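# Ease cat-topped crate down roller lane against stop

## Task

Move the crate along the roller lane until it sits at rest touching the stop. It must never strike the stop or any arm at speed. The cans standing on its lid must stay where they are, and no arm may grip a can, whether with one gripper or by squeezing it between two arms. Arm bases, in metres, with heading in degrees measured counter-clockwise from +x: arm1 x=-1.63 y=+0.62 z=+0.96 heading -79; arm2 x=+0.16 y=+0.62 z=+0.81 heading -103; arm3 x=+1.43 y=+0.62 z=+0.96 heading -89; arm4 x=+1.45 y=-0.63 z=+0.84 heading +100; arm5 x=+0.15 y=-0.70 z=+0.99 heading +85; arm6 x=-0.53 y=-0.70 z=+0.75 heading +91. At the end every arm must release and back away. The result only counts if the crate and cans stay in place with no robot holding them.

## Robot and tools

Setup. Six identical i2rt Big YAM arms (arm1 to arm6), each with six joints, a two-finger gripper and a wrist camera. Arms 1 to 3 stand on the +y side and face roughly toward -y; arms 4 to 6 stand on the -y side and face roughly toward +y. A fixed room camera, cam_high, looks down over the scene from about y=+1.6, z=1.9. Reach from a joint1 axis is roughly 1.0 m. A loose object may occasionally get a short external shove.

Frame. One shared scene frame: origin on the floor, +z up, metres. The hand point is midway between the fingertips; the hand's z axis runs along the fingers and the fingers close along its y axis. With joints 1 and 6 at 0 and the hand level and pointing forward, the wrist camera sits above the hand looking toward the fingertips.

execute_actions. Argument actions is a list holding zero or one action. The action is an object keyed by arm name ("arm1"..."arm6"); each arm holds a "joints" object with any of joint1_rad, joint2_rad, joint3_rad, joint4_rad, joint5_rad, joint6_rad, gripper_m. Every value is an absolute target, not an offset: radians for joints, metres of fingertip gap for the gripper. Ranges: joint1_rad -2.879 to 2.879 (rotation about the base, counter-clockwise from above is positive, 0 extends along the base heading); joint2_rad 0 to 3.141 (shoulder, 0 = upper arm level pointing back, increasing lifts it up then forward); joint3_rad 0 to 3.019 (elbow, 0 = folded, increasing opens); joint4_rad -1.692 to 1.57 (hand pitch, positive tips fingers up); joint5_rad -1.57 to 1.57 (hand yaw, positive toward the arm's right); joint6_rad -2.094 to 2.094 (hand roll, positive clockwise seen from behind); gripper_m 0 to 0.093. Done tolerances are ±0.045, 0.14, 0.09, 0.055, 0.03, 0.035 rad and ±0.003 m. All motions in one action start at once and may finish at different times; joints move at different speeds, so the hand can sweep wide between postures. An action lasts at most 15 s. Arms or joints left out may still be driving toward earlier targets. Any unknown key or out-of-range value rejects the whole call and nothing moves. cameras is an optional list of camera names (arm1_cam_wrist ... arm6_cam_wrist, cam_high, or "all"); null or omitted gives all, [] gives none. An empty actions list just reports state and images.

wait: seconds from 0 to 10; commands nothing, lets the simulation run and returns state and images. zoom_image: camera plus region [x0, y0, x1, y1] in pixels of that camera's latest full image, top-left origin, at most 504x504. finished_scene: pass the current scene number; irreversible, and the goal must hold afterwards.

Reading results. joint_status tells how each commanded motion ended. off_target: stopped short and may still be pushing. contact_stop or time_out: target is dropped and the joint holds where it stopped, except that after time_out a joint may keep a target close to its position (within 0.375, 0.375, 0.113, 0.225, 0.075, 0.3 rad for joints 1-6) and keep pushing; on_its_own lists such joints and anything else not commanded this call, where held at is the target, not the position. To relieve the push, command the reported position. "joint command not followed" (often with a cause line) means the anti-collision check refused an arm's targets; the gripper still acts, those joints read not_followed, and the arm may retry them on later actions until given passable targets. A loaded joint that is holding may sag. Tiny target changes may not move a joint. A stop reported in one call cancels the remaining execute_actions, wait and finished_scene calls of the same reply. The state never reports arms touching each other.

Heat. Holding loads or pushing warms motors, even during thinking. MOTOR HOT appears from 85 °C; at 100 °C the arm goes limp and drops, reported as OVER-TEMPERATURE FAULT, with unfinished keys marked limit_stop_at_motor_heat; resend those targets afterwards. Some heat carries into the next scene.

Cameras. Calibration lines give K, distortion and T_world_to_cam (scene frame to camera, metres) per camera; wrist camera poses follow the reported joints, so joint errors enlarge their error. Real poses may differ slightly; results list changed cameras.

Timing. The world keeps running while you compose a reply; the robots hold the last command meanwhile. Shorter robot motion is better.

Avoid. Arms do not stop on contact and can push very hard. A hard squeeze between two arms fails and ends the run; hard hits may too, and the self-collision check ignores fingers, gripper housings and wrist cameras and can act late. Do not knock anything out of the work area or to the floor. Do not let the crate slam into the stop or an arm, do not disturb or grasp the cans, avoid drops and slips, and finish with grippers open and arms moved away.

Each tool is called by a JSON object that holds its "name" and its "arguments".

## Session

{"name": "execute_actions", "arguments": {"actions": [], "cameras": ["cam_high"]}}

Scene clock: 0.00 s.
Motor temperatures (°C, as the motors report them): arm1=[24 24 24 25 22 23] | arm2=[22 24 26 21 24 24] | arm3=[24 23 23 21 25 24] | arm4=[24 25 26 24 23 21] | arm5=[21 21 24 23 24 23] | arm6=[21 26 24 21 24 23]
arm1.joint_positions: joint1_rad=-0.277 joint2_rad=+0.638 joint3_rad=+1.366 joint4_rad=-1.442 joint5_rad=-0.224 joint6_rad=+0.059 gripper_m=+0.095
arm1.joint_status: not commanded
arm1.hand: x=-1.6068 y=+0.3889 z=+1.4690 quat_wxyz=(-0.358, -0.655, -0.627, +0.225) (m; scene frame)
arm2.joint_positions: joint1_rad=+0.523 joint2_rad=+0.535 joint3_rad=+1.359 joint4_rad=-1.404 joint5_rad=-0.059 joint6_rad=-0.174 gripper_m=+0.095
arm2.joint_status: not commanded
arm2.hand: x=+0.2318 y=+0.4408 z=+1.3436 quat_wxyz=(-0.375, -0.445, -0.756, +0.301) (m; scene frame)
arm3.joint_positions: joint1_rad=+0.334 joint2_rad=+0.631 joint3_rad=+1.424 joint4_rad=-1.297 joint5_rad=+0.078 joint6_rad=-0.286 gripper_m=+0.095
arm3.joint_status: not commanded
arm3.hand: x=+1.4992 y=+0.3873 z=+1.5172 quat_wxyz=(-0.344, -0.408, -0.759, +0.372) (m; scene frame)
arm4.joint_positions: joint1_rad=-0.563 joint2_rad=+0.477 joint3_rad=+1.330 joint4_rad=-1.261 joint5_rad=+0.173 joint6_rad=-0.289 gripper_m=+0.094
arm4.joint_status: not commanded
arm4.hand: x=+1.5400 y=-0.4635 z=+1.3974 quat_wxyz=(-0.527, +0.527, -0.645, -0.171) (m; scene frame)
arm5.joint_positions: joint1_rad=-0.054 joint2_rad=+0.458 joint3_rad=+1.416 joint4_rad=-1.280 joint5_rad=+0.236 joint6_rad=-0.102 gripper_m=+0.094
arm5.joint_status: not commanded
arm5.hand: x=+0.2121 y=-0.5495 z=+1.5904 quat_wxyz=(-0.516, +0.508, -0.626, -0.290) (m; scene frame)
arm6.joint_positions: joint1_rad=-0.672 joint2_rad=+0.486 joint3_rad=+1.376 joint4_rad=-1.459 joint5_rad=+0.233 joint6_rad=-0.079 gripper_m=+0.094
arm6.joint_status: not commanded
arm6.hand: x=-0.3984 y=-0.5939 z=+1.2890 quat_wxyz=(-0.478, +0.369, -0.791, -0.102) (m; scene frame)
pictures: cam_high
Images, in order (width x height): cam_high 504x504.

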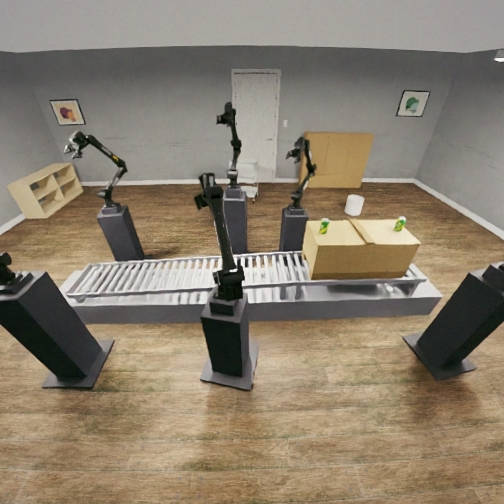

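Similar; replay.

{"name": "execute_actions", "arguments": {"actions": [{"arm1":{"joints":{"joint1_rad":0,"joint2_rad":2.62,"joint3_rad":1.8,"joint4_rad":-0.5,"joint5_rad":0,"joint6_rad":0,"gripper_m":0}},"arm2":{"joints":{"joint1_rad":-0.55,"joint2_rad":2.5,"joint3_rad":1.8,"joint4_rad":-0.5,"joint5_rad":0,"joint6_rad":0,"gripper_m":0}},"arm4":{"joints":{"joint1_rad":0.87,"joint2_rad":3.03,"joint3_rad":2.65,"joint4_rad":-0.4,"joint5_rad":0,"joint6_rad":0,"gripper_m":0}}}], "cameras": []}}

{"name": "execute_actions", "arguments": {"actions": [{"arm1":{"joints":{"joint1_rad":0.2}}}], "cameras": []}}

{"name": "execute_actions", "arguments": {"actions": [{"arm1":{"joints":{"joint1_rad":0.3}}}], "cameras": ["cam_high"]}}

{"name": "execute_actions", "arguments": {"actions": [{"arm1":{"joints":{"joint1_rad":0.4}},"arm2":{"joints":{"joint1_rad":-0.45}}}], "cameras": []}}

{"name": "execute_actions", "arguments": {"actions": [{"arm1":{"joints":{"joint1_rad":0.5}},"arm2":{"joints":{"joint1_rad":-0.34}}}], "cameras": []}}

{"name": "execute_actions", "arguments": {"actions": [{"arm2":{"joints":{"joint1_rad":-0.24}},"arm1":{"joints":{"joint2_rad":2.83,"joint3_rad":2.2}}}], "cameras": []}}

{"name": "execute_actions", "arguments": {"actions": [{"arm2":{"joints":{"joint1_rad":-0.13}},"arm1":{"joints":{"joint1_rad":0.62}}}], "cameras": ["cam_high"]}}

Scene clock: 7.20 s.
Motor temperatures (°C, as the motors report them): arm1=[24 24 25 25 22 23] | arm2=[22 25 27 21 24 24] | arm3=[24 23 25 21 25 24] | arm4=[24 25 27 24 23 21] | arm5=[21 21 25 23 24 23] | arm6=[21 26 25 21 24 23]
arm1.joint_positions: joint1_rad=-0.004 joint2_rad=+2.641 joint3_rad=+1.769 joint4_rad=-0.516 joint5_rad=-0.003 joint6_rad=+0.013 gripper_m=+0.001
arm1.joint_status: all done
arm1.hand: x=-1.5038 y=-0.0456 z=+0.6794 quat_wxyz=(-0.069, -0.642, -0.762, +0.056) (m; scene frame)
arm2.joint_positions: joint1_rad=-0.545 joint2_rad=+2.505 joint3_rad=+1.784 joint4_rad=-0.515 joint5_rad=+0.001 joint6_rad=-0.007 gripper_m=+0.001
arm2.joint_status: all done
arm2.hand: x=-0.3489 y=+0.0891 z=+0.6387 quat_wxyz=(-0.069, -0.906, -0.386, +0.158) (m; scene frame)
arm3.joint_positions: joint1_rad=+0.334 joint2_rad=+0.631 joint3_rad=+1.424 joint4_rad=-1.297 joint5_rad=+0.078 joint6_rad=-0.286 gripper_m=+0.095
arm3.joint_status: not commanded
arm3.hand: x=+1.4992 y=+0.3873 z=+1.5172 quat_wxyz=(-0.344, -0.408, -0.759, +0.372) (m; scene frame)
arm4.joint_positions: joint1_rad=+0.865 joint2_rad=+3.031 joint3_rad=+2.607 joint4_rad=-0.409 joint5_rad=-0.001 joint6_rad=-0.014 gripper_m=+0.000
arm4.joint_status: all done
arm4.hand: x=+0.6518 y=-0.1694 z=+0.5997 quat_wxyz=(-0.097, +0.904, -0.235, -0.344) (m; scene frame)
arm5.joint_positions: joint1_rad=-0.054 joint2_rad=+0.458 joint3_rad=+1.416 joint4_rad=-1.280 joint5_rad=+0.236 joint6_rad=-0.102 gripper_m=+0.094
arm5.joint_status: not commanded
arm5.hand: x=+0.2121 y=-0.5495 z=+1.5904 quat_wxyz=(-0.516, +0.508, -0.626, -0.290) (m; scene frame)
arm6.joint_positions: joint1_rad=-0.672 joint2_rad=+0.486 joint3_rad=+1.376 joint4_rad=-1.459 joint5_rad=+0.233 joint6_rad=-0.079 gripper_m=+0.094
arm6.joint_status: not commanded
arm6.hand: x=-0.3984 y=-0.5939 z=+1.2890 quat_wxyz=(-0.478, +0.369, -0.791, -0.102) (m; scene frame)
pictures: none
No camera images: the call's "cameras" was empty. Leave "cameras" out to get every camera's image.

Scene clock: 8.83 s.
Motor temperatures (°C, as the motors report them): arm1=[24 25 25 25 22 23] | arm2=[22 25 27 21 24 24] | arm3=[24 23 25 21 25 24] | arm4=[24 25 28 24 23 21] | arm5=[21 21 25 23 24 23] | arm6=[21 26 26 21 24 23]
arm1.joint_positions: joint1_rad=+0.184 joint2_rad=+2.635 joint3_rad=+1.767 joint4_rad=-0.517 joint5_rad=+0.006 joint6_rad=+0.016 gripper_m=+0.001
arm1.joint_status: all done
arm1.hand: x=-1.3825 y=-0.0126 z=+0.6825 quat_wxyz=(-0.073, -0.569, -0.817, +0.054) (m; scene frame)
arm2.joint_positions: joint1_rad=-0.545 joint2_rad=+2.505 joint3_rad=+1.784 joint4_rad=-0.515 joint5_rad=+0.001 joint6_rad=-0.007 gripper_m=+0.001
arm2.joint_status: not commanded
arm2.hand: x=-0.3489 y=+0.0891 z=+0.6387 quat_wxyz=(-0.069, -0.906, -0.386, +0.158) (m; scene frame)
arm3.joint_positions: joint1_rad=+0.334 joint2_rad=+0.631 joint3_rad=+1.424 joint4_rad=-1.297 joint5_rad=+0.078 joint6_rad=-0.286 gripper_m=+0.095
arm3.joint_status: not commanded
arm3.hand: x=+1.4992 y=+0.3873 z=+1.5172 quat_wxyz=(-0.344, -0.408, -0.759, +0.372) (m; scene frame)
arm4.joint_positions: joint1_rad=+0.865 joint2_rad=+3.031 joint3_rad=+2.607 joint4_rad=-0.409 joint5_rad=-0.001 joint6_rad=-0.014 gripper_m=+0.000
arm4.joint_status: not commanded
arm4.hand: x=+0.6518 y=-0.1694 z=+0.5997 quat_wxyz=(-0.097, +0.904, -0.235, -0.344) (m; scene frame)
arm5.joint_positions: joint1_rad=-0.054 joint2_rad=+0.458 joint3_rad=+1.416 joint4_rad=-1.280 joint5_rad=+0.236 joint6_rad=-0.102 gripper_m=+0.094
arm5.joint_status: not commanded
arm5.hand: x=+0.2121 y=-0.5495 z=+1.5904 quat_wxyz=(-0.516, +0.508, -0.626, -0.290) (m; scene frame)
arm6.joint_positions: joint1_rad=-0.672 joint2_rad=+0.486 joint3_rad=+1.376 joint4_rad=-1.459 joint5_rad=+0.233 joint6_rad=-0.079 gripper_m=+0.094
arm6.joint_status: not commanded
arm6.hand: x=-0.3984 y=-0.5939 z=+1.2890 quat_wxyz=(-0.478, +0.369, -0.791, -0.102) (m; scene frame)
pictures: none
No camera images: the call's "cameras" was empty. Leave "cameras" out to get every camera's image.

Scene clock: 10.73 s.
Motor temperatures (°C, as the motors report them): arm1=[24 25 25 25 22 23] | arm2=[22 25 27 21 24 24] | arm3=[24 23 25 21 25 24] | arm4=[24 26 28 24 23 21] | arm5=[21 21 25 23 24 23] | arm6=[21 26 26 21 24 23]
arm1.joint_positions: joint1_rad=+0.290 joint2_rad=+2.635 joint3_rad=+1.768 joint4_rad=-0.516 joint5_rad=+0.004 joint6_rad=+0.016 gripper_m=+0.001
arm1.joint_status: all done
arm1.hand: x=-1.3161 y=+0.0165 z=+0.6826 quat_wxyz=(-0.077, -0.525, -0.846, +0.049) (m; scene frame)
arm2.joint_positions: joint1_rad=-0.545 joint2_rad=+2.505 joint3_rad=+1.784 joint4_rad=-0.515 joint5_rad=+0.001 joint6_rad=-0.007 gripper_m=+0.001
arm2.joint_status: not commanded
arm2.hand: x=-0.3489 y=+0.0891 z=+0.6387 quat_wxyz=(-0.069, -0.906, -0.386, +0.158) (m; scene frame)
arm3.joint_positions: joint1_rad=+0.334 joint2_rad=+0.631 joint3_rad=+1.424 joint4_rad=-1.297 joint5_rad=+0.078 joint6_rad=-0.286 gripper_m=+0.095
arm3.joint_status: not commanded
arm3.hand: x=+1.4992 y=+0.3873 z=+1.5172 quat_wxyz=(-0.344, -0.408, -0.759, +0.372) (m; scene frame)
arm4.joint_positions: joint1_rad=+0.865 joint2_rad=+3.031 joint3_rad=+2.607 joint4_rad=-0.409 joint5_rad=-0.001 joint6_rad=-0.014 gripper_m=+0.000
arm4.joint_status: not commanded
arm4.hand: x=+0.6518 y=-0.1694 z=+0.5997 quat_wxyz=(-0.097, +0.904, -0.235, -0.344) (m; scene frame)
arm5.joint_positions: joint1_rad=-0.054 joint2_rad=+0.458 joint3_rad=+1.416 joint4_rad=-1.280 joint5_rad=+0.236 joint6_rad=-0.102 gripper_m=+0.094
arm5.joint_status: not commanded
arm5.hand: x=+0.2121 y=-0.5495 z=+1.5904 quat_wxyz=(-0.516, +0.508, -0.626, -0.290) (m; scene frame)
arm6.joint_positions: joint1_rad=-0.672 joint2_rad=+0.486 joint3_rad=+1.376 joint4_rad=-1.459 joint5_rad=+0.233 joint6_rad=-0.079 gripper_m=+0.094
arm6.joint_status: not commanded
arm6.hand: x=-0.3984 y=-0.5939 z=+1.2890 quat_wxyz=(-0.478, +0.369, -0.791, -0.102) (m; scene frame)
pictures: cam_high
Images, in order (width x height): cam_high 504x504.

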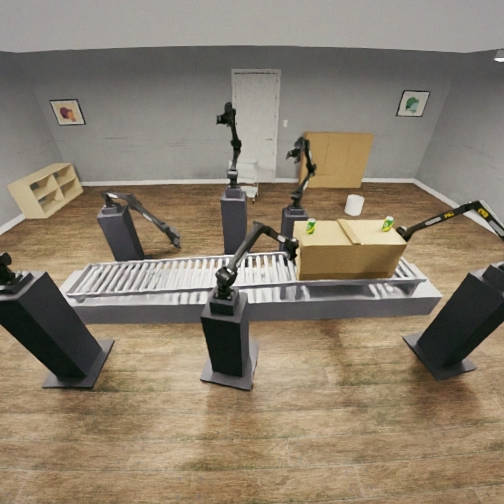

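Scene clock: 12.73 s.
Motor temperatures (°C, as the motors report them): arm1=[24 25 26 25 22 23] | arm2=[22 26 27 21 24 24] | arm3=[24 23 25 21 25 24] | arm4=[24 26 28 24 23 21] | arm5=[21 21 25 23 24 23] | arm6=[21 26 26 21 24 23]
arm1.joint_positions: joint1_rad=+0.379 joint2_rad=+2.635 joint3_rad=+1.768 joint4_rad=-0.516 joint5_rad=+0.006 joint6_rad=+0.027 gripper_m=+0.001
arm1.joint_status: all done
arm1.hand: x=-1.2640 y=+0.0463 z=+0.6825 quat_wxyz=(-0.079, -0.491, -0.866, +0.046) (m; scene frame)
arm2.joint_positions: joint1_rad=-0.449 joint2_rad=+2.505 joint3_rad=+1.784 joint4_rad=-0.515 joint5_rad=+0.000 joint6_rad=-0.007 gripper_m=+0.001
arm2.joint_status: all done
arm2.hand: x=-0.2957 y=+0.0422 z=+0.6392 quat_wxyz=(-0.077, -0.886, -0.429, +0.155) (m; scene frame)
arm3.joint_positions: joint1_rad=+0.334 joint2_rad=+0.631 joint3_rad=+1.424 joint4_rad=-1.297 joint5_rad=+0.078 joint6_rad=-0.286 gripper_m=+0.095
arm3.joint_status: not commanded
arm3.hand: x=+1.4992 y=+0.3873 z=+1.5172 quat_wxyz=(-0.344, -0.408, -0.759, +0.372) (m; scene frame)
arm4.joint_positions: joint1_rad=+0.865 joint2_rad=+3.031 joint3_rad=+2.607 joint4_rad=-0.409 joint5_rad=-0.001 joint6_rad=-0.014 gripper_m=+0.000
arm4.joint_status: not commanded
arm4.hand: x=+0.6518 y=-0.1694 z=+0.5997 quat_wxyz=(-0.097, +0.904, -0.235, -0.344) (m; scene frame)
arm5.joint_positions: joint1_rad=-0.054 joint2_rad=+0.458 joint3_rad=+1.416 joint4_rad=-1.280 joint5_rad=+0.236 joint6_rad=-0.102 gripper_m=+0.094
arm5.joint_status: not commanded
arm5.hand: x=+0.2121 y=-0.5495 z=+1.5904 quat_wxyz=(-0.516, +0.508, -0.626, -0.290) (m; scene frame)
arm6.joint_positions: joint1_rad=-0.672 joint2_rad=+0.486 joint3_rad=+1.376 joint4_rad=-1.459 joint5_rad=+0.233 joint6_rad=-0.079 gripper_m=+0.094
arm6.joint_status: not commanded
arm6.hand: x=-0.3984 y=-0.5939 z=+1.2890 quat_wxyz=(-0.478, +0.369, -0.791, -0.102) (m; scene frame)
pictures: none
No camera images: the call's "cameras" was empty. Leave "cameras" out to get every camera's image.

Scene clock: 14.80 s.
Motor temperatures (°C, as the motors report them): arm1=[24 26 26 25 22 23] | arm2=[22 26 28 21 24 24] | arm3=[24 23 25 21 25 24] | arm4=[24 26 29 24 23 21] | arm5=[21 21 25 23 24 23] | arm6=[21 26 26 21 24 23]
arm1.joint_positions: joint1_rad=+0.491 joint2_rad=+2.635 joint3_rad=+1.768 joint4_rad=-0.516 joint5_rad=+0.004 joint6_rad=+0.016 gripper_m=+0.001
arm1.joint_status: all done
arm1.hand: x=-1.2023 y=+0.0904 z=+0.6825 quat_wxyz=(-0.082, -0.437, -0.895, +0.041) (m; scene frame)
arm2.joint_positions: joint1_rad=-0.341 joint2_rad=+2.505 joint3_rad=+1.784 joint4_rad=-0.515 joint5_rad=+0.000 joint6_rad=-0.007 gripper_m=+0.001
arm2.joint_status: all done
arm2.hand: x=-0.2312 y=-0.0040 z=+0.6396 quat_wxyz=(-0.085, -0.862, -0.477, +0.151) (m; scene frame)
arm3.joint_positions: joint1_rad=+0.334 joint2_rad=+0.631 joint3_rad=+1.424 joint4_rad=-1.297 joint5_rad=+0.078 joint6_rad=-0.286 gripper_m=+0.095
arm3.joint_status: not commanded
arm3.hand: x=+1.4992 y=+0.3873 z=+1.5172 quat_wxyz=(-0.344, -0.408, -0.759, +0.372) (m; scene frame)
arm4.joint_positions: joint1_rad=+0.865 joint2_rad=+3.031 joint3_rad=+2.607 joint4_rad=-0.409 joint5_rad=-0.001 joint6_rad=-0.014 gripper_m=+0.000
arm4.joint_status: not commanded
arm4.hand: x=+0.6518 y=-0.1694 z=+0.5997 quat_wxyz=(-0.097, +0.904, -0.235, -0.344) (m; scene frame)
arm5.joint_positions: joint1_rad=-0.054 joint2_rad=+0.458 joint3_rad=+1.416 joint4_rad=-1.280 joint5_rad=+0.236 joint6_rad=-0.102 gripper_m=+0.094
arm5.joint_status: not commanded
arm5.hand: x=+0.2121 y=-0.5495 z=+1.5904 quat_wxyz=(-0.516, +0.508, -0.626, -0.290) (m; scene frame)
arm6.joint_positions: joint1_rad=-0.672 joint2_rad=+0.486 joint3_rad=+1.376 joint4_rad=-1.459 joint5_rad=+0.233 joint6_rad=-0.079 gripper_m=+0.094
arm6.joint_status: not commanded
arm6.hand: x=-0.3984 y=-0.5939 z=+1.2890 quat_wxyz=(-0.478, +0.369, -0.791, -0.102) (m; scene frame)
pictures: none
No camera images: the call's "cameras" was empty. Leave "cameras" out to get every camera's image.

Scene clock: 16.43 s.
Motor temperatures (°C, as the motors report them): arm1=[24 26 26 25 22 23] | arm2=[22 26 28 21 24 24] | arm3=[24 23 25 21 25 24] | arm4=[24 26 29 24 23 21] | arm5=[21 21 25 23 24 23] | arm6=[21 26 26 21 24 23]
arm1.joint_positions: joint1_rad=+0.485 joint2_rad=+2.862 joint3_rad=+2.154 joint4_rad=-0.516 joint5_rad=+0.004 joint6_rad=+0.019 gripper_m=+0.001
arm1.joint_status: all done
arm1.hand: x=-1.1435 y=+0.0104 z=+0.6498 quat_wxyz=(-0.153, -0.437, -0.883, +0.075) (m; scene frame)
arm2.joint_positions: joint1_rad=-0.240 joint2_rad=+2.505 joint3_rad=+1.784 joint4_rad=-0.515 joint5_rad=+0.000 joint6_rad=-0.007 gripper_m=+0.001
arm2.joint_status: all done
arm2.hand: x=-0.1666 y=-0.0406 z=+0.6399 quat_wxyz=(-0.092, -0.837, -0.520, +0.147) (m; scene frame)
arm3.joint_positions: joint1_rad=+0.334 joint2_rad=+0.631 joint3_rad=+1.424 joint4_rad=-1.297 joint5_rad=+0.078 joint6_rad=-0.286 gripper_m=+0.095
arm3.joint_status: not commanded
arm3.hand: x=+1.4992 y=+0.3873 z=+1.5172 quat_wxyz=(-0.344, -0.408, -0.759, +0.372) (m; scene frame)
arm4.joint_positions: joint1_rad=+0.865 joint2_rad=+3.031 joint3_rad=+2.607 joint4_rad=-0.409 joint5_rad=-0.001 joint6_rad=-0.014 gripper_m=+0.000
arm4.joint_status: not commanded
arm4.hand: x=+0.6518 y=-0.1694 z=+0.5997 quat_wxyz=(-0.097, +0.904, -0.235, -0.344) (m; scene frame)
arm5.joint_positions: joint1_rad=-0.054 joint2_rad=+0.458 joint3_rad=+1.416 joint4_rad=-1.280 joint5_rad=+0.236 joint6_rad=-0.102 gripper_m=+0.094
arm5.joint_status: not commanded
arm5.hand: x=+0.2121 y=-0.5495 z=+1.5904 quat_wxyz=(-0.516, +0.508, -0.626, -0.290) (m; scene frame)
arm6.joint_positions: joint1_rad=-0.672 joint2_rad=+0.486 joint3_rad=+1.376 joint4_rad=-1.459 joint5_rad=+0.233 joint6_rad=-0.079 gripper_m=+0.094
arm6.joint_status: not commanded
arm6.hand: x=-0.3984 y=-0.5939 z=+1.2890 quat_wxyz=(-0.478, +0.369, -0.791, -0.102) (m; scene frame)
pictures: none
No camera images: the call's "cameras" was empty. Leave "cameras" out to get every camera's image.

Scene clock: 18.40 s.
Motor temperatures (°C, as the motors report them): arm1=[24 26 26 25 22 23] | arm2=[22 26 28 21 24 24] | arm3=[24 23 26 21 25 24] | arm4=[24 27 29 24 23 21] | arm5=[21 21 25 23 24 23] | arm6=[21 26 27 21 24 23]
arm1.joint_positions: joint1_rad=+0.618 joint2_rad=+2.862 joint3_rad=+2.154 joint4_rad=-0.516 joint5_rad=+0.003 joint6_rad=+0.014 gripper_m=+0.001
arm1.joint_status: all done
arm1.hand: x=-1.0666 y=+0.0803 z=+0.6498 quat_wxyz=(-0.158, -0.374, -0.912, +0.064) (m; scene frame)
arm2.joint_positions: joint1_rad=-0.131 joint2_rad=+2.505 joint3_rad=+1.784 joint4_rad=-0.515 joint5_rad=+0.000 joint6_rad=-0.007 gripper_m=+0.001
arm2.joint_status: all done
arm2.hand: x=-0.0935 y=-0.0725 z=+0.6401 quat_wxyz=(-0.099, -0.807, -0.564, +0.142) (m; scene frame)
arm3.joint_positions: joint1_rad=+0.334 joint2_rad=+0.631 joint3_rad=+1.424 joint4_rad=-1.297 joint5_rad=+0.078 joint6_rad=-0.286 gripper_m=+0.095
arm3.joint_status: not commanded
arm3.hand: x=+1.4992 y=+0.3873 z=+1.5172 quat_wxyz=(-0.344, -0.408, -0.759, +0.372) (m; scene frame)
arm4.joint_positions: joint1_rad=+0.865 joint2_rad=+3.031 joint3_rad=+2.607 joint4_rad=-0.409 joint5_rad=-0.001 joint6_rad=-0.014 gripper_m=+0.000
arm4.joint_status: not commanded
arm4.hand: x=+0.6518 y=-0.1694 z=+0.5997 quat_wxyz=(-0.097, +0.904, -0.235, -0.344) (m; scene frame)
arm5.joint_positions: joint1_rad=-0.054 joint2_rad=+0.458 joint3_rad=+1.416 joint4_rad=-1.280 joint5_rad=+0.236 joint6_rad=-0.102 gripper_m=+0.094
arm5.joint_status: not commanded
arm5.hand: x=+0.2121 y=-0.5495 z=+1.5904 quat_wxyz=(-0.516, +0.508, -0.626, -0.290) (m; scene frame)
arm6.joint_positions: joint1_rad=-0.672 joint2_rad=+0.486 joint3_rad=+1.376 joint4_rad=-1.459 joint5_rad=+0.233 joint6_rad=-0.079 gripper_m=+0.094
arm6.joint_status: not commanded
arm6.hand: x=-0.3984 y=-0.5939 z=+1.2890 quat_wxyz=(-0.478, +0.369, -0.791, -0.102) (m; scene frame)
pictures: cam_high
Images, in order (width x height): cam_high 504x504.

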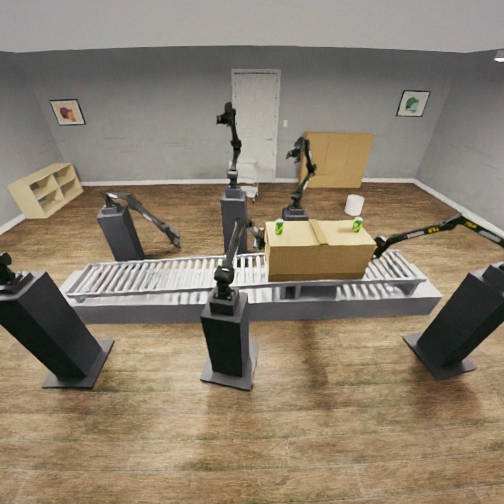

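{"name": "execute_actions", "arguments": {"actions": [{"arm2":{"joints":{"joint1_rad":-0.05}},"arm1":{"joints":{"joint1_rad":0.74}}}], "cameras": []}}

{"name": "execute_actions", "arguments": {"actions": [{"arm2":{"joints":{"joint1_rad":0.03}},"arm1":{"joints":{"joint1_rad":0.7,"joint2_rad":3.1,"joint3_rad":2.7,"joint4_rad":-0.3}}}], "cameras": []}}

{"name": "execute_actions", "arguments": {"actions": [{"arm2":{"joints":{"joint1_rad":0.12}},"arm1":{"joints":{"joint1_rad":0.82}}}], "cameras": []}}

{"name": "execute_actions", "arguments": {"actions": [{"arm2":{"joints":{"joint1_rad":0.19}},"arm1":{"joints":{"joint4_rad":-0.05}}}], "cameras": ["cam_high"]}}

Scene clock: 22.60 s.
Motor temperatures (°C, as the motors report them): arm1=[24 27 27 25 22 23] | arm2=[22 27 28 22 24 24] | arm3=[24 23 26 21 25 24] | arm4=[24 27 30 24 23 21] | arm5=[21 21 26 23 24 23] | arm6=[21 26 27 22 24 23]
arm1.joint_positions: joint1_rad=+0.737 joint2_rad=+2.861 joint3_rad=+2.154 joint4_rad=-0.516 joint5_rad=+0.003 joint6_rad=+0.014 gripper_m=+0.001
arm1.joint_status: all done
arm1.hand: x=-1.0062 y=+0.1505 z=+0.6504 quat_wxyz=(-0.162, -0.319, -0.932, +0.054) (m; scene frame)
arm2.joint_positions: joint1_rad=-0.047 joint2_rad=+2.505 joint3_rad=+1.784 joint4_rad=-0.515 joint5_rad=+0.000 joint6_rad=-0.007 gripper_m=+0.001
arm2.joint_status: all done
arm2.hand: x=-0.0346 y=-0.0917 z=+0.6402 quat_wxyz=(-0.105, -0.782, -0.598, +0.138) (m; scene frame)
arm3.joint_positions: joint1_rad=+0.334 joint2_rad=+0.631 joint3_rad=+1.424 joint4_rad=-1.297 joint5_rad=+0.078 joint6_rad=-0.286 gripper_m=+0.095
arm3.joint_status: not commanded
arm3.hand: x=+1.4992 y=+0.3873 z=+1.5172 quat_wxyz=(-0.344, -0.408, -0.759, +0.372) (m; scene frame)
arm4.joint_positions: joint1_rad=+0.865 joint2_rad=+3.031 joint3_rad=+2.607 joint4_rad=-0.409 joint5_rad=-0.001 joint6_rad=-0.014 gripper_m=+0.000
arm4.joint_status: not commanded
arm4.hand: x=+0.6518 y=-0.1694 z=+0.5997 quat_wxyz=(-0.097, +0.904, -0.235, -0.344) (m; scene frame)
arm5.joint_positions: joint1_rad=-0.054 joint2_rad=+0.458 joint3_rad=+1.416 joint4_rad=-1.280 joint5_rad=+0.236 joint6_rad=-0.102 gripper_m=+0.094
arm5.joint_status: not commanded
arm5.hand: x=+0.2121 y=-0.5495 z=+1.5904 quat_wxyz=(-0.516, +0.508, -0.626, -0.290) (m; scene frame)
arm6.joint_positions: joint1_rad=-0.672 joint2_rad=+0.486 joint3_rad=+1.376 joint4_rad=-1.459 joint5_rad=+0.233 joint6_rad=-0.079 gripper_m=+0.094
arm6.joint_status: not commanded
arm6.hand: x=-0.3984 y=-0.5939 z=+1.2890 quat_wxyz=(-0.478, +0.369, -0.791, -0.102) (m; scene frame)
pictures: none
No camera images: the call's "cameras" was empty. Leave "cameras" out to get every camera's image.

Scene clock: 24.10 s.
Motor temperatures (°C, as the motors report them): arm1=[24 27 27 25 22 23] | arm2=[22 27 28 22 24 24] | arm3=[24 23 26 21 25 24] | arm4=[24 27 30 24 23 21] | arm5=[21 21 26 23 24 23] | arm6=[21 26 27 22 24 23]
arm1.joint_positions: joint1_rad=+0.693 joint2_rad=+3.127 joint3_rad=+2.651 joint4_rad=-0.322 joint5_rad=+0.003 joint6_rad=+0.013 gripper_m=+0.001
arm1.joint_status: all done
arm1.hand: x=-0.9245 y=+0.0380 z=+0.6757 quat_wxyz=(-0.353, -0.320, -0.870, +0.126) (m; scene frame)
arm2.joint_positions: joint1_rad=+0.034 joint2_rad=+2.505 joint3_rad=+1.784 joint4_rad=-0.515 joint5_rad=+0.000 joint6_rad=-0.007 gripper_m=+0.001
arm2.joint_status: all done
arm2.hand: x=+0.0234 y=-0.1054 z=+0.6402 quat_wxyz=(-0.110, -0.757, -0.629, +0.134) (m; scene frame)
arm3.joint_positions: joint1_rad=+0.334 joint2_rad=+0.631 joint3_rad=+1.424 joint4_rad=-1.297 joint5_rad=+0.078 joint6_rad=-0.286 gripper_m=+0.095
arm3.joint_status: not commanded
arm3.hand: x=+1.4992 y=+0.3873 z=+1.5172 quat_wxyz=(-0.344, -0.408, -0.759, +0.372) (m; scene frame)
arm4.joint_positions: joint1_rad=+0.865 joint2_rad=+3.031 joint3_rad=+2.607 joint4_rad=-0.409 joint5_rad=-0.001 joint6_rad=-0.014 gripper_m=+0.000
arm4.joint_status: not commanded
arm4.hand: x=+0.6518 y=-0.1694 z=+0.5997 quat_wxyz=(-0.097, +0.904, -0.235, -0.344) (m; scene frame)
arm5.joint_positions: joint1_rad=-0.054 joint2_rad=+0.458 joint3_rad=+1.416 joint4_rad=-1.280 joint5_rad=+0.236 joint6_rad=-0.102 gripper_m=+0.094
arm5.joint_status: not commanded
arm5.hand: x=+0.2121 y=-0.5495 z=+1.5904 quat_wxyz=(-0.516, +0.508, -0.626, -0.290) (m; scene frame)
arm6.joint_positions: joint1_rad=-0.672 joint2_rad=+0.486 joint3_rad=+1.376 joint4_rad=-1.459 joint5_rad=+0.233 joint6_rad=-0.079 gripper_m=+0.094
arm6.joint_status: not commanded
arm6.hand: x=-0.3984 y=-0.5939 z=+1.2890 quat_wxyz=(-0.478, +0.369, -0.791, -0.102) (m; scene frame)
pictures: none
No camera images: the call's "cameras" was empty. Leave "cameras" out to get every camera's image.

Scene clock: 27.60 s.
Motor temperatures (°C, as the motors report them): arm1=[24 28 28 25 22 23] | arm2=[23 27 28 22 25 24] | arm3=[24 23 26 21 25 24] | arm4=[24 27 30 24 23 21] | arm5=[21 21 26 23 24 23] | arm6=[21 26 27 22 24 23]
arm1.joint_positions: joint1_rad=+0.825 joint2_rad=+3.126 joint3_rad=+2.651 joint4_rad=-0.320 joint5_rad=+0.002 joint6_rad=+0.013 gripper_m=+0.001
arm1.joint_status: all done
arm1.hand: x=-0.8530 y=+0.1359 z=+0.6768 quat_wxyz=(-0.362, -0.262, -0.889, +0.102) (m; scene frame)
arm2.joint_positions: joint1_rad=+0.288 joint2_rad=+2.507 joint3_rad=+1.781 joint4_rad=-0.507 joint5_rad=-0.030 joint6_rad=+0.042 gripper_m=+0.001
arm2.joint_status: joint1_rad off_target (ended at +0.289, target +0.120)
arm2.hand: x=+0.2142 y=-0.1166 z=+0.6379 quat_wxyz=(-0.138, -0.687, -0.706, +0.107) (m; scene frame)
arm3.joint_positions: joint1_rad=+0.334 joint2_rad=+0.631 joint3_rad=+1.424 joint4_rad=-1.297 joint5_rad=+0.078 joint6_rad=-0.286 gripper_m=+0.095
arm3.joint_status: not commanded
arm3.hand: x=+1.4992 y=+0.3873 z=+1.5172 quat_wxyz=(-0.344, -0.408, -0.759, +0.372) (m; scene frame)
arm4.joint_positions: joint1_rad=+0.865 joint2_rad=+3.031 joint3_rad=+2.607 joint4_rad=-0.409 joint5_rad=-0.001 joint6_rad=-0.014 gripper_m=+0.000
arm4.joint_status: not commanded
arm4.hand: x=+0.6518 y=-0.1694 z=+0.5997 quat_wxyz=(-0.097, +0.904, -0.235, -0.344) (m; scene frame)
arm5.joint_positions: joint1_rad=-0.054 joint2_rad=+0.458 joint3_rad=+1.416 joint4_rad=-1.280 joint5_rad=+0.236 joint6_rad=-0.102 gripper_m=+0.094
arm5.joint_status: not commanded
arm5.hand: x=+0.2121 y=-0.5495 z=+1.5904 quat_wxyz=(-0.516, +0.508, -0.626, -0.290) (m; scene frame)
arm6.joint_positions: joint1_rad=-0.672 joint2_rad=+0.486 joint3_rad=+1.376 joint4_rad=-1.459 joint5_rad=+0.233 joint6_rad=-0.079 gripper_m=+0.094
arm6.joint_status: not commanded
arm6.hand: x=-0.3984 y=-0.5939 z=+1.2890 quat_wxyz=(-0.478, +0.369, -0.791, -0.102) (m; scene frame)
pictures: none
No camera images: the call's "cameras" was empty. Leave "cameras" out to get every camera's image.

Scene clock: 29.33 s.
Motor temperatures (°C, as the motors report them): arm1=[24 28 28 25 22 23] | arm2=[23 27 29 22 25 24] | arm3=[24 23 26 21 25 24] | arm4=[24 27 30 24 23 21] | arm5=[21 21 26 23 24 23] | arm6=[21 26 27 22 24 23]
arm1.joint_positions: joint1_rad=+0.825 joint2_rad=+3.126 joint3_rad=+2.651 joint4_rad=-0.075 joint5_rad=+0.002 joint6_rad=+0.013 gripper_m=+0.001
arm1.joint_status: all done
arm1.hand: x=-0.8210 y=+0.1159 z=+0.7236 quat_wxyz=(-0.468, -0.247, -0.838, +0.131) (m; scene frame)
arm2.joint_positions: joint1_rad=+0.290 joint2_rad=+2.507 joint3_rad=+1.781 joint4_rad=-0.507 joint5_rad=-0.025 joint6_rad=+0.041 gripper_m=+0.001
arm2.joint_status: joint1_rad time_out (moved +0.002 of -0.098)
arm2.on_its_own: joint1_rad reads +0.290 and still pushes toward +0.190 since a time_out
arm2.hand: x=+0.2148 y=-0.1166 z=+0.6379 quat_wxyz=(-0.137, -0.686, -0.706, +0.109) (m; scene frame)
arm3.joint_positions: joint1_rad=+0.334 joint2_rad=+0.631 joint3_rad=+1.424 joint4_rad=-1.297 joint5_rad=+0.078 joint6_rad=-0.286 gripper_m=+0.095
arm3.joint_status: not commanded
arm3.hand: x=+1.4992 y=+0.3873 z=+1.5172 quat_wxyz=(-0.344, -0.408, -0.759, +0.372) (m; scene frame)
arm4.joint_positions: joint1_rad=+0.865 joint2_rad=+3.031 joint3_rad=+2.607 joint4_rad=-0.409 joint5_rad=-0.001 joint6_rad=-0.014 gripper_m=+0.000
arm4.joint_status: not commanded
arm4.hand: x=+0.6518 y=-0.1694 z=+0.5997 quat_wxyz=(-0.097, +0.904, -0.235, -0.344) (m; scene frame)
arm5.joint_positions: joint1_rad=-0.054 joint2_rad=+0.458 joint3_rad=+1.416 joint4_rad=-1.280 joint5_rad=+0.236 joint6_rad=-0.102 gripper_m=+0.094
arm5.joint_status: not commanded
arm5.hand: x=+0.2121 y=-0.5495 z=+1.5904 quat_wxyz=(-0.516, +0.508, -0.626, -0.290) (m; scene frame)
arm6.joint_positions: joint1_rad=-0.672 joint2_rad=+0.486 joint3_rad=+1.376 joint4_rad=-1.459 joint5_rad=+0.233 joint6_rad=-0.079 gripper_m=+0.094
arm6.joint_status: not commanded
arm6.hand: x=-0.3984 y=-0.5939 z=+1.2890 quat_wxyz=(-0.478, +0.369, -0.791, -0.102) (m; scene frame)
pictures: cam_high
Images, in order (width x height): cam_high 504x504.

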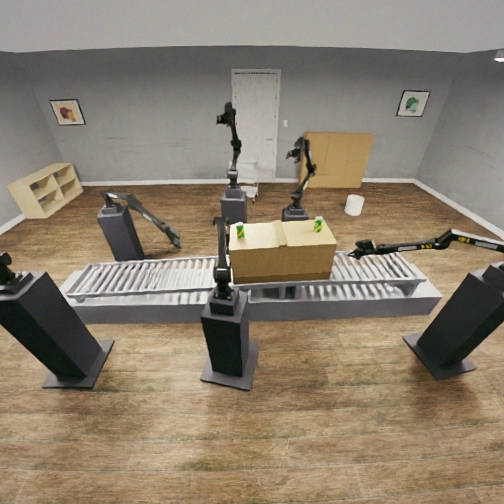

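{"name": "execute_actions", "arguments": {"actions": [{"arm2":{"joints":{"joint1_rad":0.26}}}], "cameras": []}}

{"name": "execute_actions", "arguments": {"actions": [{"arm2":{"joints":{"joint1_rad":0.34}}}], "cameras": []}}

{"name": "execute_actions", "arguments": {"actions": [{"arm2":{"joints":{"joint1_rad":0.42}}}], "cameras": []}}

{"name": "execute_actions", "arguments": {"actions": [{"arm2":{"joints":{"joint1_rad":0.5}}}], "cameras": []}}

{"name": "execute_actions", "arguments": {"actions": [{"arm2":{"joints":{"joint1_rad":0.58,"joint4_rad":-0.6}}}], "cameras": []}}

{"name": "execute_actions", "arguments": {"actions": [{"arm2":{"joints":{"joint1_rad":0.66,"joint4_rad":-0.7}}}], "cameras": []}}

{"name": "execute_actions", "arguments": {"actions": [{"arm2":{"joints":{"joint1_rad":0.75,"joint4_rad":-0.77}}}], "cameras": []}}

{"name": "execute_actions", "arguments": {"actions": [{"arm2":{"joints":{"joint1_rad":0.84}}}], "cameras": ["cam_high","arm4_cam_wrist"]}}

Scene clock: 35.17 s.
Motor temperatures (°C, as the motors report them): arm1=[24 28 29 25 22 23] | arm2=[23 28 29 21 25 24] | arm3=[24 23 26 21 25 24] | arm4=[24 28 30 24 23 21] | arm5=[21 21 26 23 24 23] | arm6=[21 26 28 22 24 23]
arm1.joint_positions: joint1_rad=+0.825 joint2_rad=+3.126 joint3_rad=+2.651 joint4_rad=-0.075 joint5_rad=+0.002 joint6_rad=+0.013 gripper_m=+0.001
arm1.joint_status: not commanded
arm1.hand: x=-0.8210 y=+0.1159 z=+0.7236 quat_wxyz=(-0.468, -0.247, -0.838, +0.131) (m; scene frame)
arm2.joint_positions: joint1_rad=+0.403 joint2_rad=+2.508 joint3_rad=+1.781 joint4_rad=-0.493 joint5_rad=-0.042 joint6_rad=+0.036 gripper_m=+0.001
arm2.joint_status: joint1_rad off_target (ended at +0.402, target +0.260)
arm2.hand: x=+0.2998 y=-0.1085 z=+0.6380 quat_wxyz=(-0.152, -0.641, -0.746, +0.099) (m; scene frame)
arm3.joint_positions: joint1_rad=+0.334 joint2_rad=+0.631 joint3_rad=+1.424 joint4_rad=-1.297 joint5_rad=+0.078 joint6_rad=-0.286 gripper_m=+0.095
arm3.joint_status: not commanded
arm3.hand: x=+1.4992 y=+0.3873 z=+1.5172 quat_wxyz=(-0.344, -0.408, -0.759, +0.372) (m; scene frame)
arm4.joint_positions: joint1_rad=+0.865 joint2_rad=+3.031 joint3_rad=+2.607 joint4_rad=-0.409 joint5_rad=-0.001 joint6_rad=-0.014 gripper_m=+0.000
arm4.joint_status: not commanded
arm4.hand: x=+0.6518 y=-0.1694 z=+0.5997 quat_wxyz=(-0.097, +0.904, -0.235, -0.344) (m; scene frame)
arm5.joint_positions: joint1_rad=-0.054 joint2_rad=+0.458 joint3_rad=+1.416 joint4_rad=-1.280 joint5_rad=+0.236 joint6_rad=-0.102 gripper_m=+0.094
arm5.joint_status: not commanded
arm5.hand: x=+0.2121 y=-0.5495 z=+1.5904 quat_wxyz=(-0.516, +0.508, -0.626, -0.290) (m; scene frame)
arm6.joint_positions: joint1_rad=-0.672 joint2_rad=+0.486 joint3_rad=+1.376 joint4_rad=-1.459 joint5_rad=+0.233 joint6_rad=-0.079 gripper_m=+0.094
arm6.joint_status: not commanded
arm6.hand: x=-0.3984 y=-0.5939 z=+1.2890 quat_wxyz=(-0.478, +0.369, -0.791, -0.102) (m; scene frame)
pictures: none
No camera images: the call's "cameras" was empty. Leave "cameras" out to get every camera's image.

Scene clock: 36.93 s.
Motor temperatures (°C, as the motors report them): arm1=[24 29 30 25 22 23] | arm2=[23 28 29 21 25 24] | arm3=[24 23 26 21 25 24] | arm4=[24 28 31 24 23 21] | arm5=[21 21 26 23 24 23] | arm6=[21 26 28 22 24 23]
arm1.joint_positions: joint1_rad=+0.825 joint2_rad=+3.126 joint3_rad=+2.651 joint4_rad=-0.075 joint5_rad=+0.002 joint6_rad=+0.013 gripper_m=+0.001
arm1.joint_status: not commanded
arm1.hand: x=-0.8210 y=+0.1159 z=+0.7236 quat_wxyz=(-0.468, -0.247, -0.838, +0.131) (m; scene frame)
arm2.joint_positions: joint1_rad=+0.448 joint2_rad=+2.508 joint3_rad=+1.781 joint4_rad=-0.489 joint5_rad=-0.033 joint6_rad=+0.020 gripper_m=+0.001
arm2.joint_status: joint1_rad time_out (moved +0.046 of -0.063)
arm2.on_its_own: joint1_rad reads +0.448 and still pushes toward +0.340 since a time_out
arm2.hand: x=+0.3314 y=-0.1028 z=+0.6381 quat_wxyz=(-0.152, -0.619, -0.764, +0.102) (m; scene frame)
arm3.joint_positions: joint1_rad=+0.334 joint2_rad=+0.631 joint3_rad=+1.424 joint4_rad=-1.297 joint5_rad=+0.078 joint6_rad=-0.286 gripper_m=+0.095
arm3.joint_status: not commanded
arm3.hand: x=+1.4992 y=+0.3873 z=+1.5172 quat_wxyz=(-0.344, -0.408, -0.759, +0.372) (m; scene frame)
arm4.joint_positions: joint1_rad=+0.865 joint2_rad=+3.031 joint3_rad=+2.607 joint4_rad=-0.409 joint5_rad=-0.001 joint6_rad=-0.014 gripper_m=+0.000
arm4.joint_status: not commanded
arm4.hand: x=+0.6518 y=-0.1694 z=+0.5997 quat_wxyz=(-0.097, +0.904, -0.235, -0.344) (m; scene frame)
arm5.joint_positions: joint1_rad=-0.054 joint2_rad=+0.458 joint3_rad=+1.416 joint4_rad=-1.280 joint5_rad=+0.236 joint6_rad=-0.102 gripper_m=+0.094
arm5.joint_status: not commanded
arm5.hand: x=+0.2121 y=-0.5495 z=+1.5904 quat_wxyz=(-0.516, +0.508, -0.626, -0.290) (m; scene frame)
arm6.joint_positions: joint1_rad=-0.672 joint2_rad=+0.486 joint3_rad=+1.376 joint4_rad=-1.459 joint5_rad=+0.233 joint6_rad=-0.079 gripper_m=+0.094
arm6.joint_status: not commanded
arm6.hand: x=-0.3984 y=-0.5939 z=+1.2890 quat_wxyz=(-0.478, +0.369, -0.791, -0.102) (m; scene frame)
pictures: none
No camera images: the call's "cameras" was empty. Leave "cameras" out to get every camera's image.

not run: a stop came earlier in this reply.

not run: a stop came earlier in this reply.

not run: a stop came earlier in this reply.

not run: a stop came earlier in this reply.

not run: a stop came earlier in this reply.

not run: a stop came earlier in this reply.

{"name": "execute_actions", "arguments": {"actions": [{"arm2":{"joints":{"joint1_rad":0.42}}}], "cameras": []}}

{"name": "execute_actions", "arguments": {"actions": [{"arm2":{"joints":{"joint1_rad":0.51}}}], "cameras": []}}

{"name": "execute_actions", "arguments": {"actions": [{"arm2":{"joints":{"joint1_rad":0.59,"joint4_rad":-0.6}}}], "cameras": []}}

{"name": "execute_actions", "arguments": {"actions": [{"arm2":{"joints":{"joint1_rad":0.67,"joint4_rad":-0.7}}}], "cameras": []}}

{"name": "execute_actions", "arguments": {"actions": [{"arm2":{"joints":{"joint1_rad":0.75,"joint4_rad":-0.77}}}], "cameras": []}}

{"name": "execute_actions", "arguments": {"actions": [{"arm2":{"joints":{"joint1_rad":0.84}}}], "cameras": ["cam_high","arm4_cam_wrist"]}}

Scene clock: 42.30 s.
Motor temperatures (°C, as the motors report them): arm1=[24 29 30 25 22 23] | arm2=[23 28 29 21 26 24] | arm3=[24 23 27 21 25 24] | arm4=[24 28 31 24 23 21] | arm5=[21 21 26 23 24 23] | arm6=[21 26 28 22 24 23]
arm1.joint_positions: joint1_rad=+0.825 joint2_rad=+3.126 joint3_rad=+2.651 joint4_rad=-0.075 joint5_rad=+0.002 joint6_rad=+0.013 gripper_m=+0.001
arm1.joint_status: not commanded
arm1.hand: x=-0.8210 y=+0.1159 z=+0.7236 quat_wxyz=(-0.468, -0.247, -0.838, +0.131) (m; scene frame)
arm2.joint_positions: joint1_rad=+0.545 joint2_rad=+2.508 joint3_rad=+1.787 joint4_rad=-0.478 joint5_rad=-0.038 joint6_rad=+0.008 gripper_m=+0.001
arm2.joint_status: joint1_rad off_target (ended at +0.545, target +0.420)
arm2.hand: x=+0.4027 y=-0.0882 z=+0.6411 quat_wxyz=(-0.164, -0.575, -0.796, +0.098) (m; scene frame)
arm3.joint_positions: joint1_rad=+0.334 joint2_rad=+0.631 joint3_rad=+1.424 joint4_rad=-1.297 joint5_rad=+0.078 joint6_rad=-0.286 gripper_m=+0.095
arm3.joint_status: not commanded
arm3.hand: x=+1.4992 y=+0.3873 z=+1.5172 quat_wxyz=(-0.344, -0.408, -0.759, +0.372) (m; scene frame)
arm4.joint_positions: joint1_rad=+0.865 joint2_rad=+3.031 joint3_rad=+2.607 joint4_rad=-0.409 joint5_rad=-0.001 joint6_rad=-0.014 gripper_m=+0.000
arm4.joint_status: not commanded
arm4.hand: x=+0.6518 y=-0.1694 z=+0.5997 quat_wxyz=(-0.097, +0.904, -0.235, -0.344) (m; scene frame)
arm5.joint_positions: joint1_rad=-0.054 joint2_rad=+0.458 joint3_rad=+1.416 joint4_rad=-1.280 joint5_rad=+0.236 joint6_rad=-0.102 gripper_m=+0.094
arm5.joint_status: not commanded
arm5.hand: x=+0.2121 y=-0.5495 z=+1.5904 quat_wxyz=(-0.516, +0.508, -0.626, -0.290) (m; scene frame)
arm6.joint_positions: joint1_rad=-0.672 joint2_rad=+0.486 joint3_rad=+1.376 joint4_rad=-1.459 joint5_rad=+0.233 joint6_rad=-0.079 gripper_m=+0.094
arm6.joint_status: not commanded
arm6.hand: x=-0.3984 y=-0.5939 z=+1.2890 quat_wxyz=(-0.478, +0.369, -0.791, -0.102) (m; scene frame)
pictures: none
No camera images: the call's "cameras" was empty. Leave "cameras" out to get every camera's image.

Scene clock: 44.03 s.
Motor temperatures (°C, as the motors report them): arm1=[24 29 30 25 22 23] | arm2=[23 28 29 21 26 24] | arm3=[24 23 27 21 25 24] | arm4=[24 28 31 24 23 21] | arm5=[21 21 26 23 24 23] | arm6=[21 26 28 22 24 23]
arm1.joint_positions: joint1_rad=+0.825 joint2_rad=+3.126 joint3_rad=+2.651 joint4_rad=-0.075 joint5_rad=+0.002 joint6_rad=+0.013 gripper_m=+0.001
arm1.joint_status: not commanded
arm1.hand: x=-0.8210 y=+0.1159 z=+0.7236 quat_wxyz=(-0.468, -0.247, -0.838, +0.131) (m; scene frame)
arm2.joint_positions: joint1_rad=+0.619 joint2_rad=+2.508 joint3_rad=+1.795 joint4_rad=-0.476 joint5_rad=-0.033 joint6_rad=+0.000 gripper_m=+0.001
arm2.joint_status: joint1_rad off_target (ended at +0.619, target +0.510)
arm2.hand: x=+0.4547 y=-0.0729 z=+0.6439 quat_wxyz=(-0.169, -0.541, -0.818, +0.098) (m; scene frame)
arm3.joint_positions: joint1_rad=+0.334 joint2_rad=+0.631 joint3_rad=+1.424 joint4_rad=-1.297 joint5_rad=+0.078 joint6_rad=-0.286 gripper_m=+0.095
arm3.joint_status: not commanded
arm3.hand: x=+1.4992 y=+0.3873 z=+1.5172 quat_wxyz=(-0.344, -0.408, -0.759, +0.372) (m; scene frame)
arm4.joint_positions: joint1_rad=+0.865 joint2_rad=+3.031 joint3_rad=+2.607 joint4_rad=-0.409 joint5_rad=-0.001 joint6_rad=-0.014 gripper_m=+0.000
arm4.joint_status: not commanded
arm4.hand: x=+0.6518 y=-0.1694 z=+0.5997 quat_wxyz=(-0.097, +0.904, -0.235, -0.344) (m; scene frame)
arm5.joint_positions: joint1_rad=-0.054 joint2_rad=+0.458 joint3_rad=+1.416 joint4_rad=-1.280 joint5_rad=+0.236 joint6_rad=-0.102 gripper_m=+0.094
arm5.joint_status: not commanded
arm5.hand: x=+0.2121 y=-0.5495 z=+1.5904 quat_wxyz=(-0.516, +0.508, -0.626, -0.290) (m; scene frame)
arm6.joint_positions: joint1_rad=-0.672 joint2_rad=+0.486 joint3_rad=+1.376 joint4_rad=-1.459 joint5_rad=+0.233 joint6_rad=-0.079 gripper_m=+0.094
arm6.joint_status: not commanded
arm6.hand: x=-0.3984 y=-0.5939 z=+1.2890 quat_wxyz=(-0.478, +0.369, -0.791, -0.102) (m; scene frame)
pictures: none
No camera images: the call's "cameras" was empty. Leave "cameras" out to get every camera's image.

Scene clock: 45.67 s.
Motor temperatures (°C, as the motors report them): arm1=[24 29 31 25 22 23] | arm2=[23 28 29 21 26 24] | arm3=[24 22 27 21 25 24] | arm4=[24 28 31 24 23 21] | arm5=[21 21 26 23 24 23] | arm6=[21 26 28 22 24 23]
arm1.joint_positions: joint1_rad=+0.825 joint2_rad=+3.126 joint3_rad=+2.651 joint4_rad=-0.075 joint5_rad=+0.002 joint6_rad=+0.013 gripper_m=+0.001
arm1.joint_status: not commanded
arm1.hand: x=-0.8210 y=+0.1159 z=+0.7236 quat_wxyz=(-0.468, -0.247, -0.838, +0.131) (m; scene frame)
arm2.joint_positions: joint1_rad=+0.684 joint2_rad=+2.506 joint3_rad=+1.802 joint4_rad=-0.564 joint5_rad=-0.028 joint6_rad=-0.011 gripper_m=+0.001
arm2.joint_status: joint1_rad off_target (ended at +0.684, target +0.590); the others done
arm2.hand: x=+0.4910 y=-0.0381 z=+0.6401 quat_wxyz=(-0.137, -0.514, -0.843, +0.075) (m; scene frame)
arm3.joint_positions: joint1_rad=+0.334 joint2_rad=+0.631 joint3_rad=+1.424 joint4_rad=-1.297 joint5_rad=+0.078 joint6_rad=-0.286 gripper_m=+0.095
arm3.joint_status: not commanded
arm3.hand: x=+1.4992 y=+0.3873 z=+1.5172 quat_wxyz=(-0.344, -0.408, -0.759, +0.372) (m; scene frame)
arm4.joint_positions: joint1_rad=+0.865 joint2_rad=+3.031 joint3_rad=+2.607 joint4_rad=-0.409 joint5_rad=-0.001 joint6_rad=-0.014 gripper_m=+0.000
arm4.joint_status: not commanded
arm4.hand: x=+0.6518 y=-0.1694 z=+0.5997 quat_wxyz=(-0.097, +0.904, -0.235, -0.344) (m; scene frame)
arm5.joint_positions: joint1_rad=-0.054 joint2_rad=+0.458 joint3_rad=+1.416 joint4_rad=-1.280 joint5_rad=+0.236 joint6_rad=-0.102 gripper_m=+0.094
arm5.joint_status: not commanded
arm5.hand: x=+0.2121 y=-0.5495 z=+1.5904 quat_wxyz=(-0.516, +0.508, -0.626, -0.290) (m; scene frame)
arm6.joint_positions: joint1_rad=-0.672 joint2_rad=+0.486 joint3_rad=+1.376 joint4_rad=-1.459 joint5_rad=+0.233 joint6_rad=-0.079 gripper_m=+0.094
arm6.joint_status: not commanded
arm6.hand: x=-0.3984 y=-0.5939 z=+1.2890 quat_wxyz=(-0.478, +0.369, -0.791, -0.102) (m; scene frame)
pictures: none
No camera images: the call's "cameras" was empty. Leave "cameras" out to get every camera's image.

Scene clock: 47.20 s.
Motor temperatures (°C, as the motors report them): arm1=[24 29 31 25 22 23] | arm2=[23 28 29 21 26 24] | arm3=[24 22 27 21 25 24] | arm4=[24 28 31 24 23 21] | arm5=[21 21 26 23 24 23] | arm6=[21 26 28 22 24 23]
arm1.joint_positions: joint1_rad=+0.825 joint2_rad=+3.126 joint3_rad=+2.651 joint4_rad=-0.075 joint5_rad=+0.002 joint6_rad=+0.013 gripper_m=+0.001
arm1.joint_status: not commanded
arm1.hand: x=-0.8210 y=+0.1159 z=+0.7236 quat_wxyz=(-0.468, -0.247, -0.838, +0.131) (m; scene frame)
arm2.joint_positions: joint1_rad=+0.762 joint2_rad=+2.504 joint3_rad=+1.810 joint4_rad=-0.666 joint5_rad=-0.027 joint6_rad=-0.021 gripper_m=+0.001
arm2.joint_status: joint1_rad off_target (ended at +0.761, target +0.670); the others done
arm2.hand: x=+0.5304 y=+0.0058 z=+0.6374 quat_wxyz=(-0.100, -0.481, -0.870, +0.048) (m; scene frame)
arm3.joint_positions: joint1_rad=+0.334 joint2_rad=+0.631 joint3_rad=+1.424 joint4_rad=-1.297 joint5_rad=+0.078 joint6_rad=-0.286 gripper_m=+0.095
arm3.joint_status: not commanded
arm3.hand: x=+1.4992 y=+0.3873 z=+1.5172 quat_wxyz=(-0.344, -0.408, -0.759, +0.372) (m; scene frame)
arm4.joint_positions: joint1_rad=+0.865 joint2_rad=+3.031 joint3_rad=+2.607 joint4_rad=-0.409 joint5_rad=-0.001 joint6_rad=-0.014 gripper_m=+0.000
arm4.joint_status: not commanded
arm4.hand: x=+0.6518 y=-0.1694 z=+0.5997 quat_wxyz=(-0.097, +0.904, -0.235, -0.344) (m; scene frame)
arm5.joint_positions: joint1_rad=-0.054 joint2_rad=+0.458 joint3_rad=+1.416 joint4_rad=-1.280 joint5_rad=+0.236 joint6_rad=-0.102 gripper_m=+0.094
arm5.joint_status: not commanded
arm5.hand: x=+0.2121 y=-0.5495 z=+1.5904 quat_wxyz=(-0.516, +0.508, -0.626, -0.290) (m; scene frame)
arm6.joint_positions: joint1_rad=-0.672 joint2_rad=+0.486 joint3_rad=+1.376 joint4_rad=-1.459 joint5_rad=+0.233 joint6_rad=-0.079 gripper_m=+0.094
arm6.joint_status: not commanded
arm6.hand: x=-0.3984 y=-0.5939 z=+1.2890 quat_wxyz=(-0.478, +0.369, -0.791, -0.102) (m; scene frame)
pictures: none
No camera images: the call's "cameras" was empty. Leave "cameras" out to get every camera's image.

Scene clock: 48.70 s.
Motor temperatures (°C, as the motors report them): arm1=[24 29 31 25 22 23] | arm2=[23 28 29 21 26 24] | arm3=[24 22 27 21 25 24] | arm4=[24 28 31 24 23 21] | arm5=[21 21 26 23 24 23] | arm6=[21 26 28 22 24 23]
arm1.joint_positions: joint1_rad=+0.825 joint2_rad=+3.126 joint3_rad=+2.651 joint4_rad=-0.075 joint5_rad=+0.002 joint6_rad=+0.013 gripper_m=+0.001
arm1.joint_status: not commanded
arm1.hand: x=-0.8210 y=+0.1159 z=+0.7236 quat_wxyz=(-0.468, -0.247, -0.838, +0.131) (m; scene frame)
arm2.joint_positions: joint1_rad=+0.833 joint2_rad=+2.503 joint3_rad=+1.816 joint4_rad=-0.732 joint5_rad=-0.025 joint6_rad=-0.030 gripper_m=+0.001
arm2.joint_status: joint1_rad off_target (ended at +0.833, target +0.750); the others done
arm2.hand: x=+0.5653 y=+0.0437 z=+0.6368 quat_wxyz=(-0.075, -0.447, -0.891, +0.032) (m; scene frame)
arm3.joint_positions: joint1_rad=+0.334 joint2_rad=+0.631 joint3_rad=+1.424 joint4_rad=-1.297 joint5_rad=+0.078 joint6_rad=-0.286 gripper_m=+0.095
arm3.joint_status: not commanded
arm3.hand: x=+1.4992 y=+0.3873 z=+1.5172 quat_wxyz=(-0.344, -0.408, -0.759, +0.372) (m; scene frame)
arm4.joint_positions: joint1_rad=+0.865 joint2_rad=+3.031 joint3_rad=+2.607 joint4_rad=-0.409 joint5_rad=-0.001 joint6_rad=-0.014 gripper_m=+0.000
arm4.joint_status: not commanded
arm4.hand: x=+0.6518 y=-0.1694 z=+0.5997 quat_wxyz=(-0.097, +0.904, -0.235, -0.344) (m; scene frame)
arm5.joint_positions: joint1_rad=-0.054 joint2_rad=+0.458 joint3_rad=+1.416 joint4_rad=-1.280 joint5_rad=+0.236 joint6_rad=-0.102 gripper_m=+0.094
arm5.joint_status: not commanded
arm5.hand: x=+0.2121 y=-0.5495 z=+1.5904 quat_wxyz=(-0.516, +0.508, -0.626, -0.290) (m; scene frame)
arm6.joint_positions: joint1_rad=-0.672 joint2_rad=+0.486 joint3_rad=+1.376 joint4_rad=-1.459 joint5_rad=+0.233 joint6_rad=-0.079 gripper_m=+0.094
arm6.joint_status: not commanded
arm6.hand: x=-0.3984 y=-0.5939 z=+1.2890 quat_wxyz=(-0.478, +0.369, -0.791, -0.102) (m; scene frame)
pictures: none
No camera images: the call's "cameras" was empty. Leave "cameras" out to get every camera's image.

Scene clock: 50.23 s.
Motor temperatures (°C, as the motors report them): arm1=[24 30 31 25 22 23] | arm2=[23 28 29 21 26 24] | arm3=[24 22 27 21 25 24] | arm4=[24 28 31 24 23 21] | arm5=[21 21 26 23 24 23] | arm6=[21 26 28 22 24 23]
arm1.joint_positions: joint1_rad=+0.825 joint2_rad=+3.126 joint3_rad=+2.651 joint4_rad=-0.075 joint5_rad=+0.002 joint6_rad=+0.013 gripper_m=+0.001
arm1.joint_status: not commanded
arm1.hand: x=-0.8210 y=+0.1159 z=+0.7236 quat_wxyz=(-0.468, -0.247, -0.838, +0.131) (m; scene frame)
arm2.joint_positions: joint1_rad=+0.927 joint2_rad=+2.501 joint3_rad=+1.825 joint4_rad=-0.722 joint5_rad=-0.027 joint6_rad=-0.041 gripper_m=+0.001
arm2.joint_status: joint1_rad off_target (ended at +0.927, target +0.840)
arm2.hand: x=+0.6220 y=+0.0788 z=+0.6404 quat_wxyz=(-0.084, -0.399, -0.912, +0.032) (m; scene frame)
arm3.joint_positions: joint1_rad=+0.334 joint2_rad=+0.631 joint3_rad=+1.424 joint4_rad=-1.297 joint5_rad=+0.078 joint6_rad=-0.286 gripper_m=+0.095
arm3.joint_status: not commanded
arm3.hand: x=+1.4992 y=+0.3873 z=+1.5172 quat_wxyz=(-0.344, -0.408, -0.759, +0.372) (m; scene frame)
arm4.joint_positions: joint1_rad=+0.865 joint2_rad=+3.031 joint3_rad=+2.607 joint4_rad=-0.409 joint5_rad=-0.001 joint6_rad=-0.014 gripper_m=+0.000
arm4.joint_status: not commanded
arm4.hand: x=+0.6518 y=-0.1694 z=+0.5997 quat_wxyz=(-0.097, +0.904, -0.235, -0.344) (m; scene frame)
arm5.joint_positions: joint1_rad=-0.054 joint2_rad=+0.458 joint3_rad=+1.416 joint4_rad=-1.280 joint5_rad=+0.236 joint6_rad=-0.102 gripper_m=+0.094
arm5.joint_status: not commanded
arm5.hand: x=+0.2121 y=-0.5495 z=+1.5904 quat_wxyz=(-0.516, +0.508, -0.626, -0.290) (m; scene frame)
arm6.joint_positions: joint1_rad=-0.672 joint2_rad=+0.486 joint3_rad=+1.376 joint4_rad=-1.459 joint5_rad=+0.233 joint6_rad=-0.079 gripper_m=+0.094
arm6.joint_status: not commanded
arm6.hand: x=-0.3984 y=-0.5939 z=+1.2890 quat_wxyz=(-0.478, +0.369, -0.791, -0.102) (m; scene frame)
pictures: arm4_cam_wrist, cam_high
camera_calibration (this result's frames):
arm4_cam_wrist: T_world_to_cam=[[0.481598, 0.876389, 0.00256556, -0.168494], [0.872206, -0.479009, -0.0990306, -0.583968], [-0.0855604, 0.0499306, -0.995081, 0.788121], [0, 0, 0, 1]] pos_world=[0.657918, -0.171411, 0.726845]
Images, in order (width x height): arm4_cam_wrist 504x504, cam_high 504x504.

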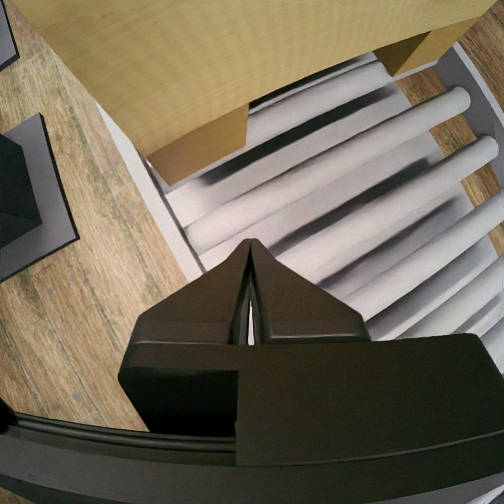

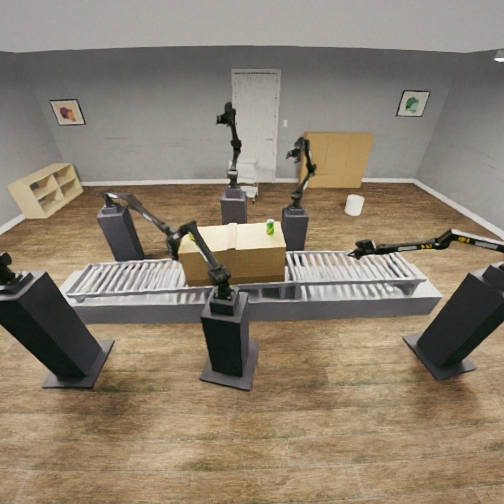

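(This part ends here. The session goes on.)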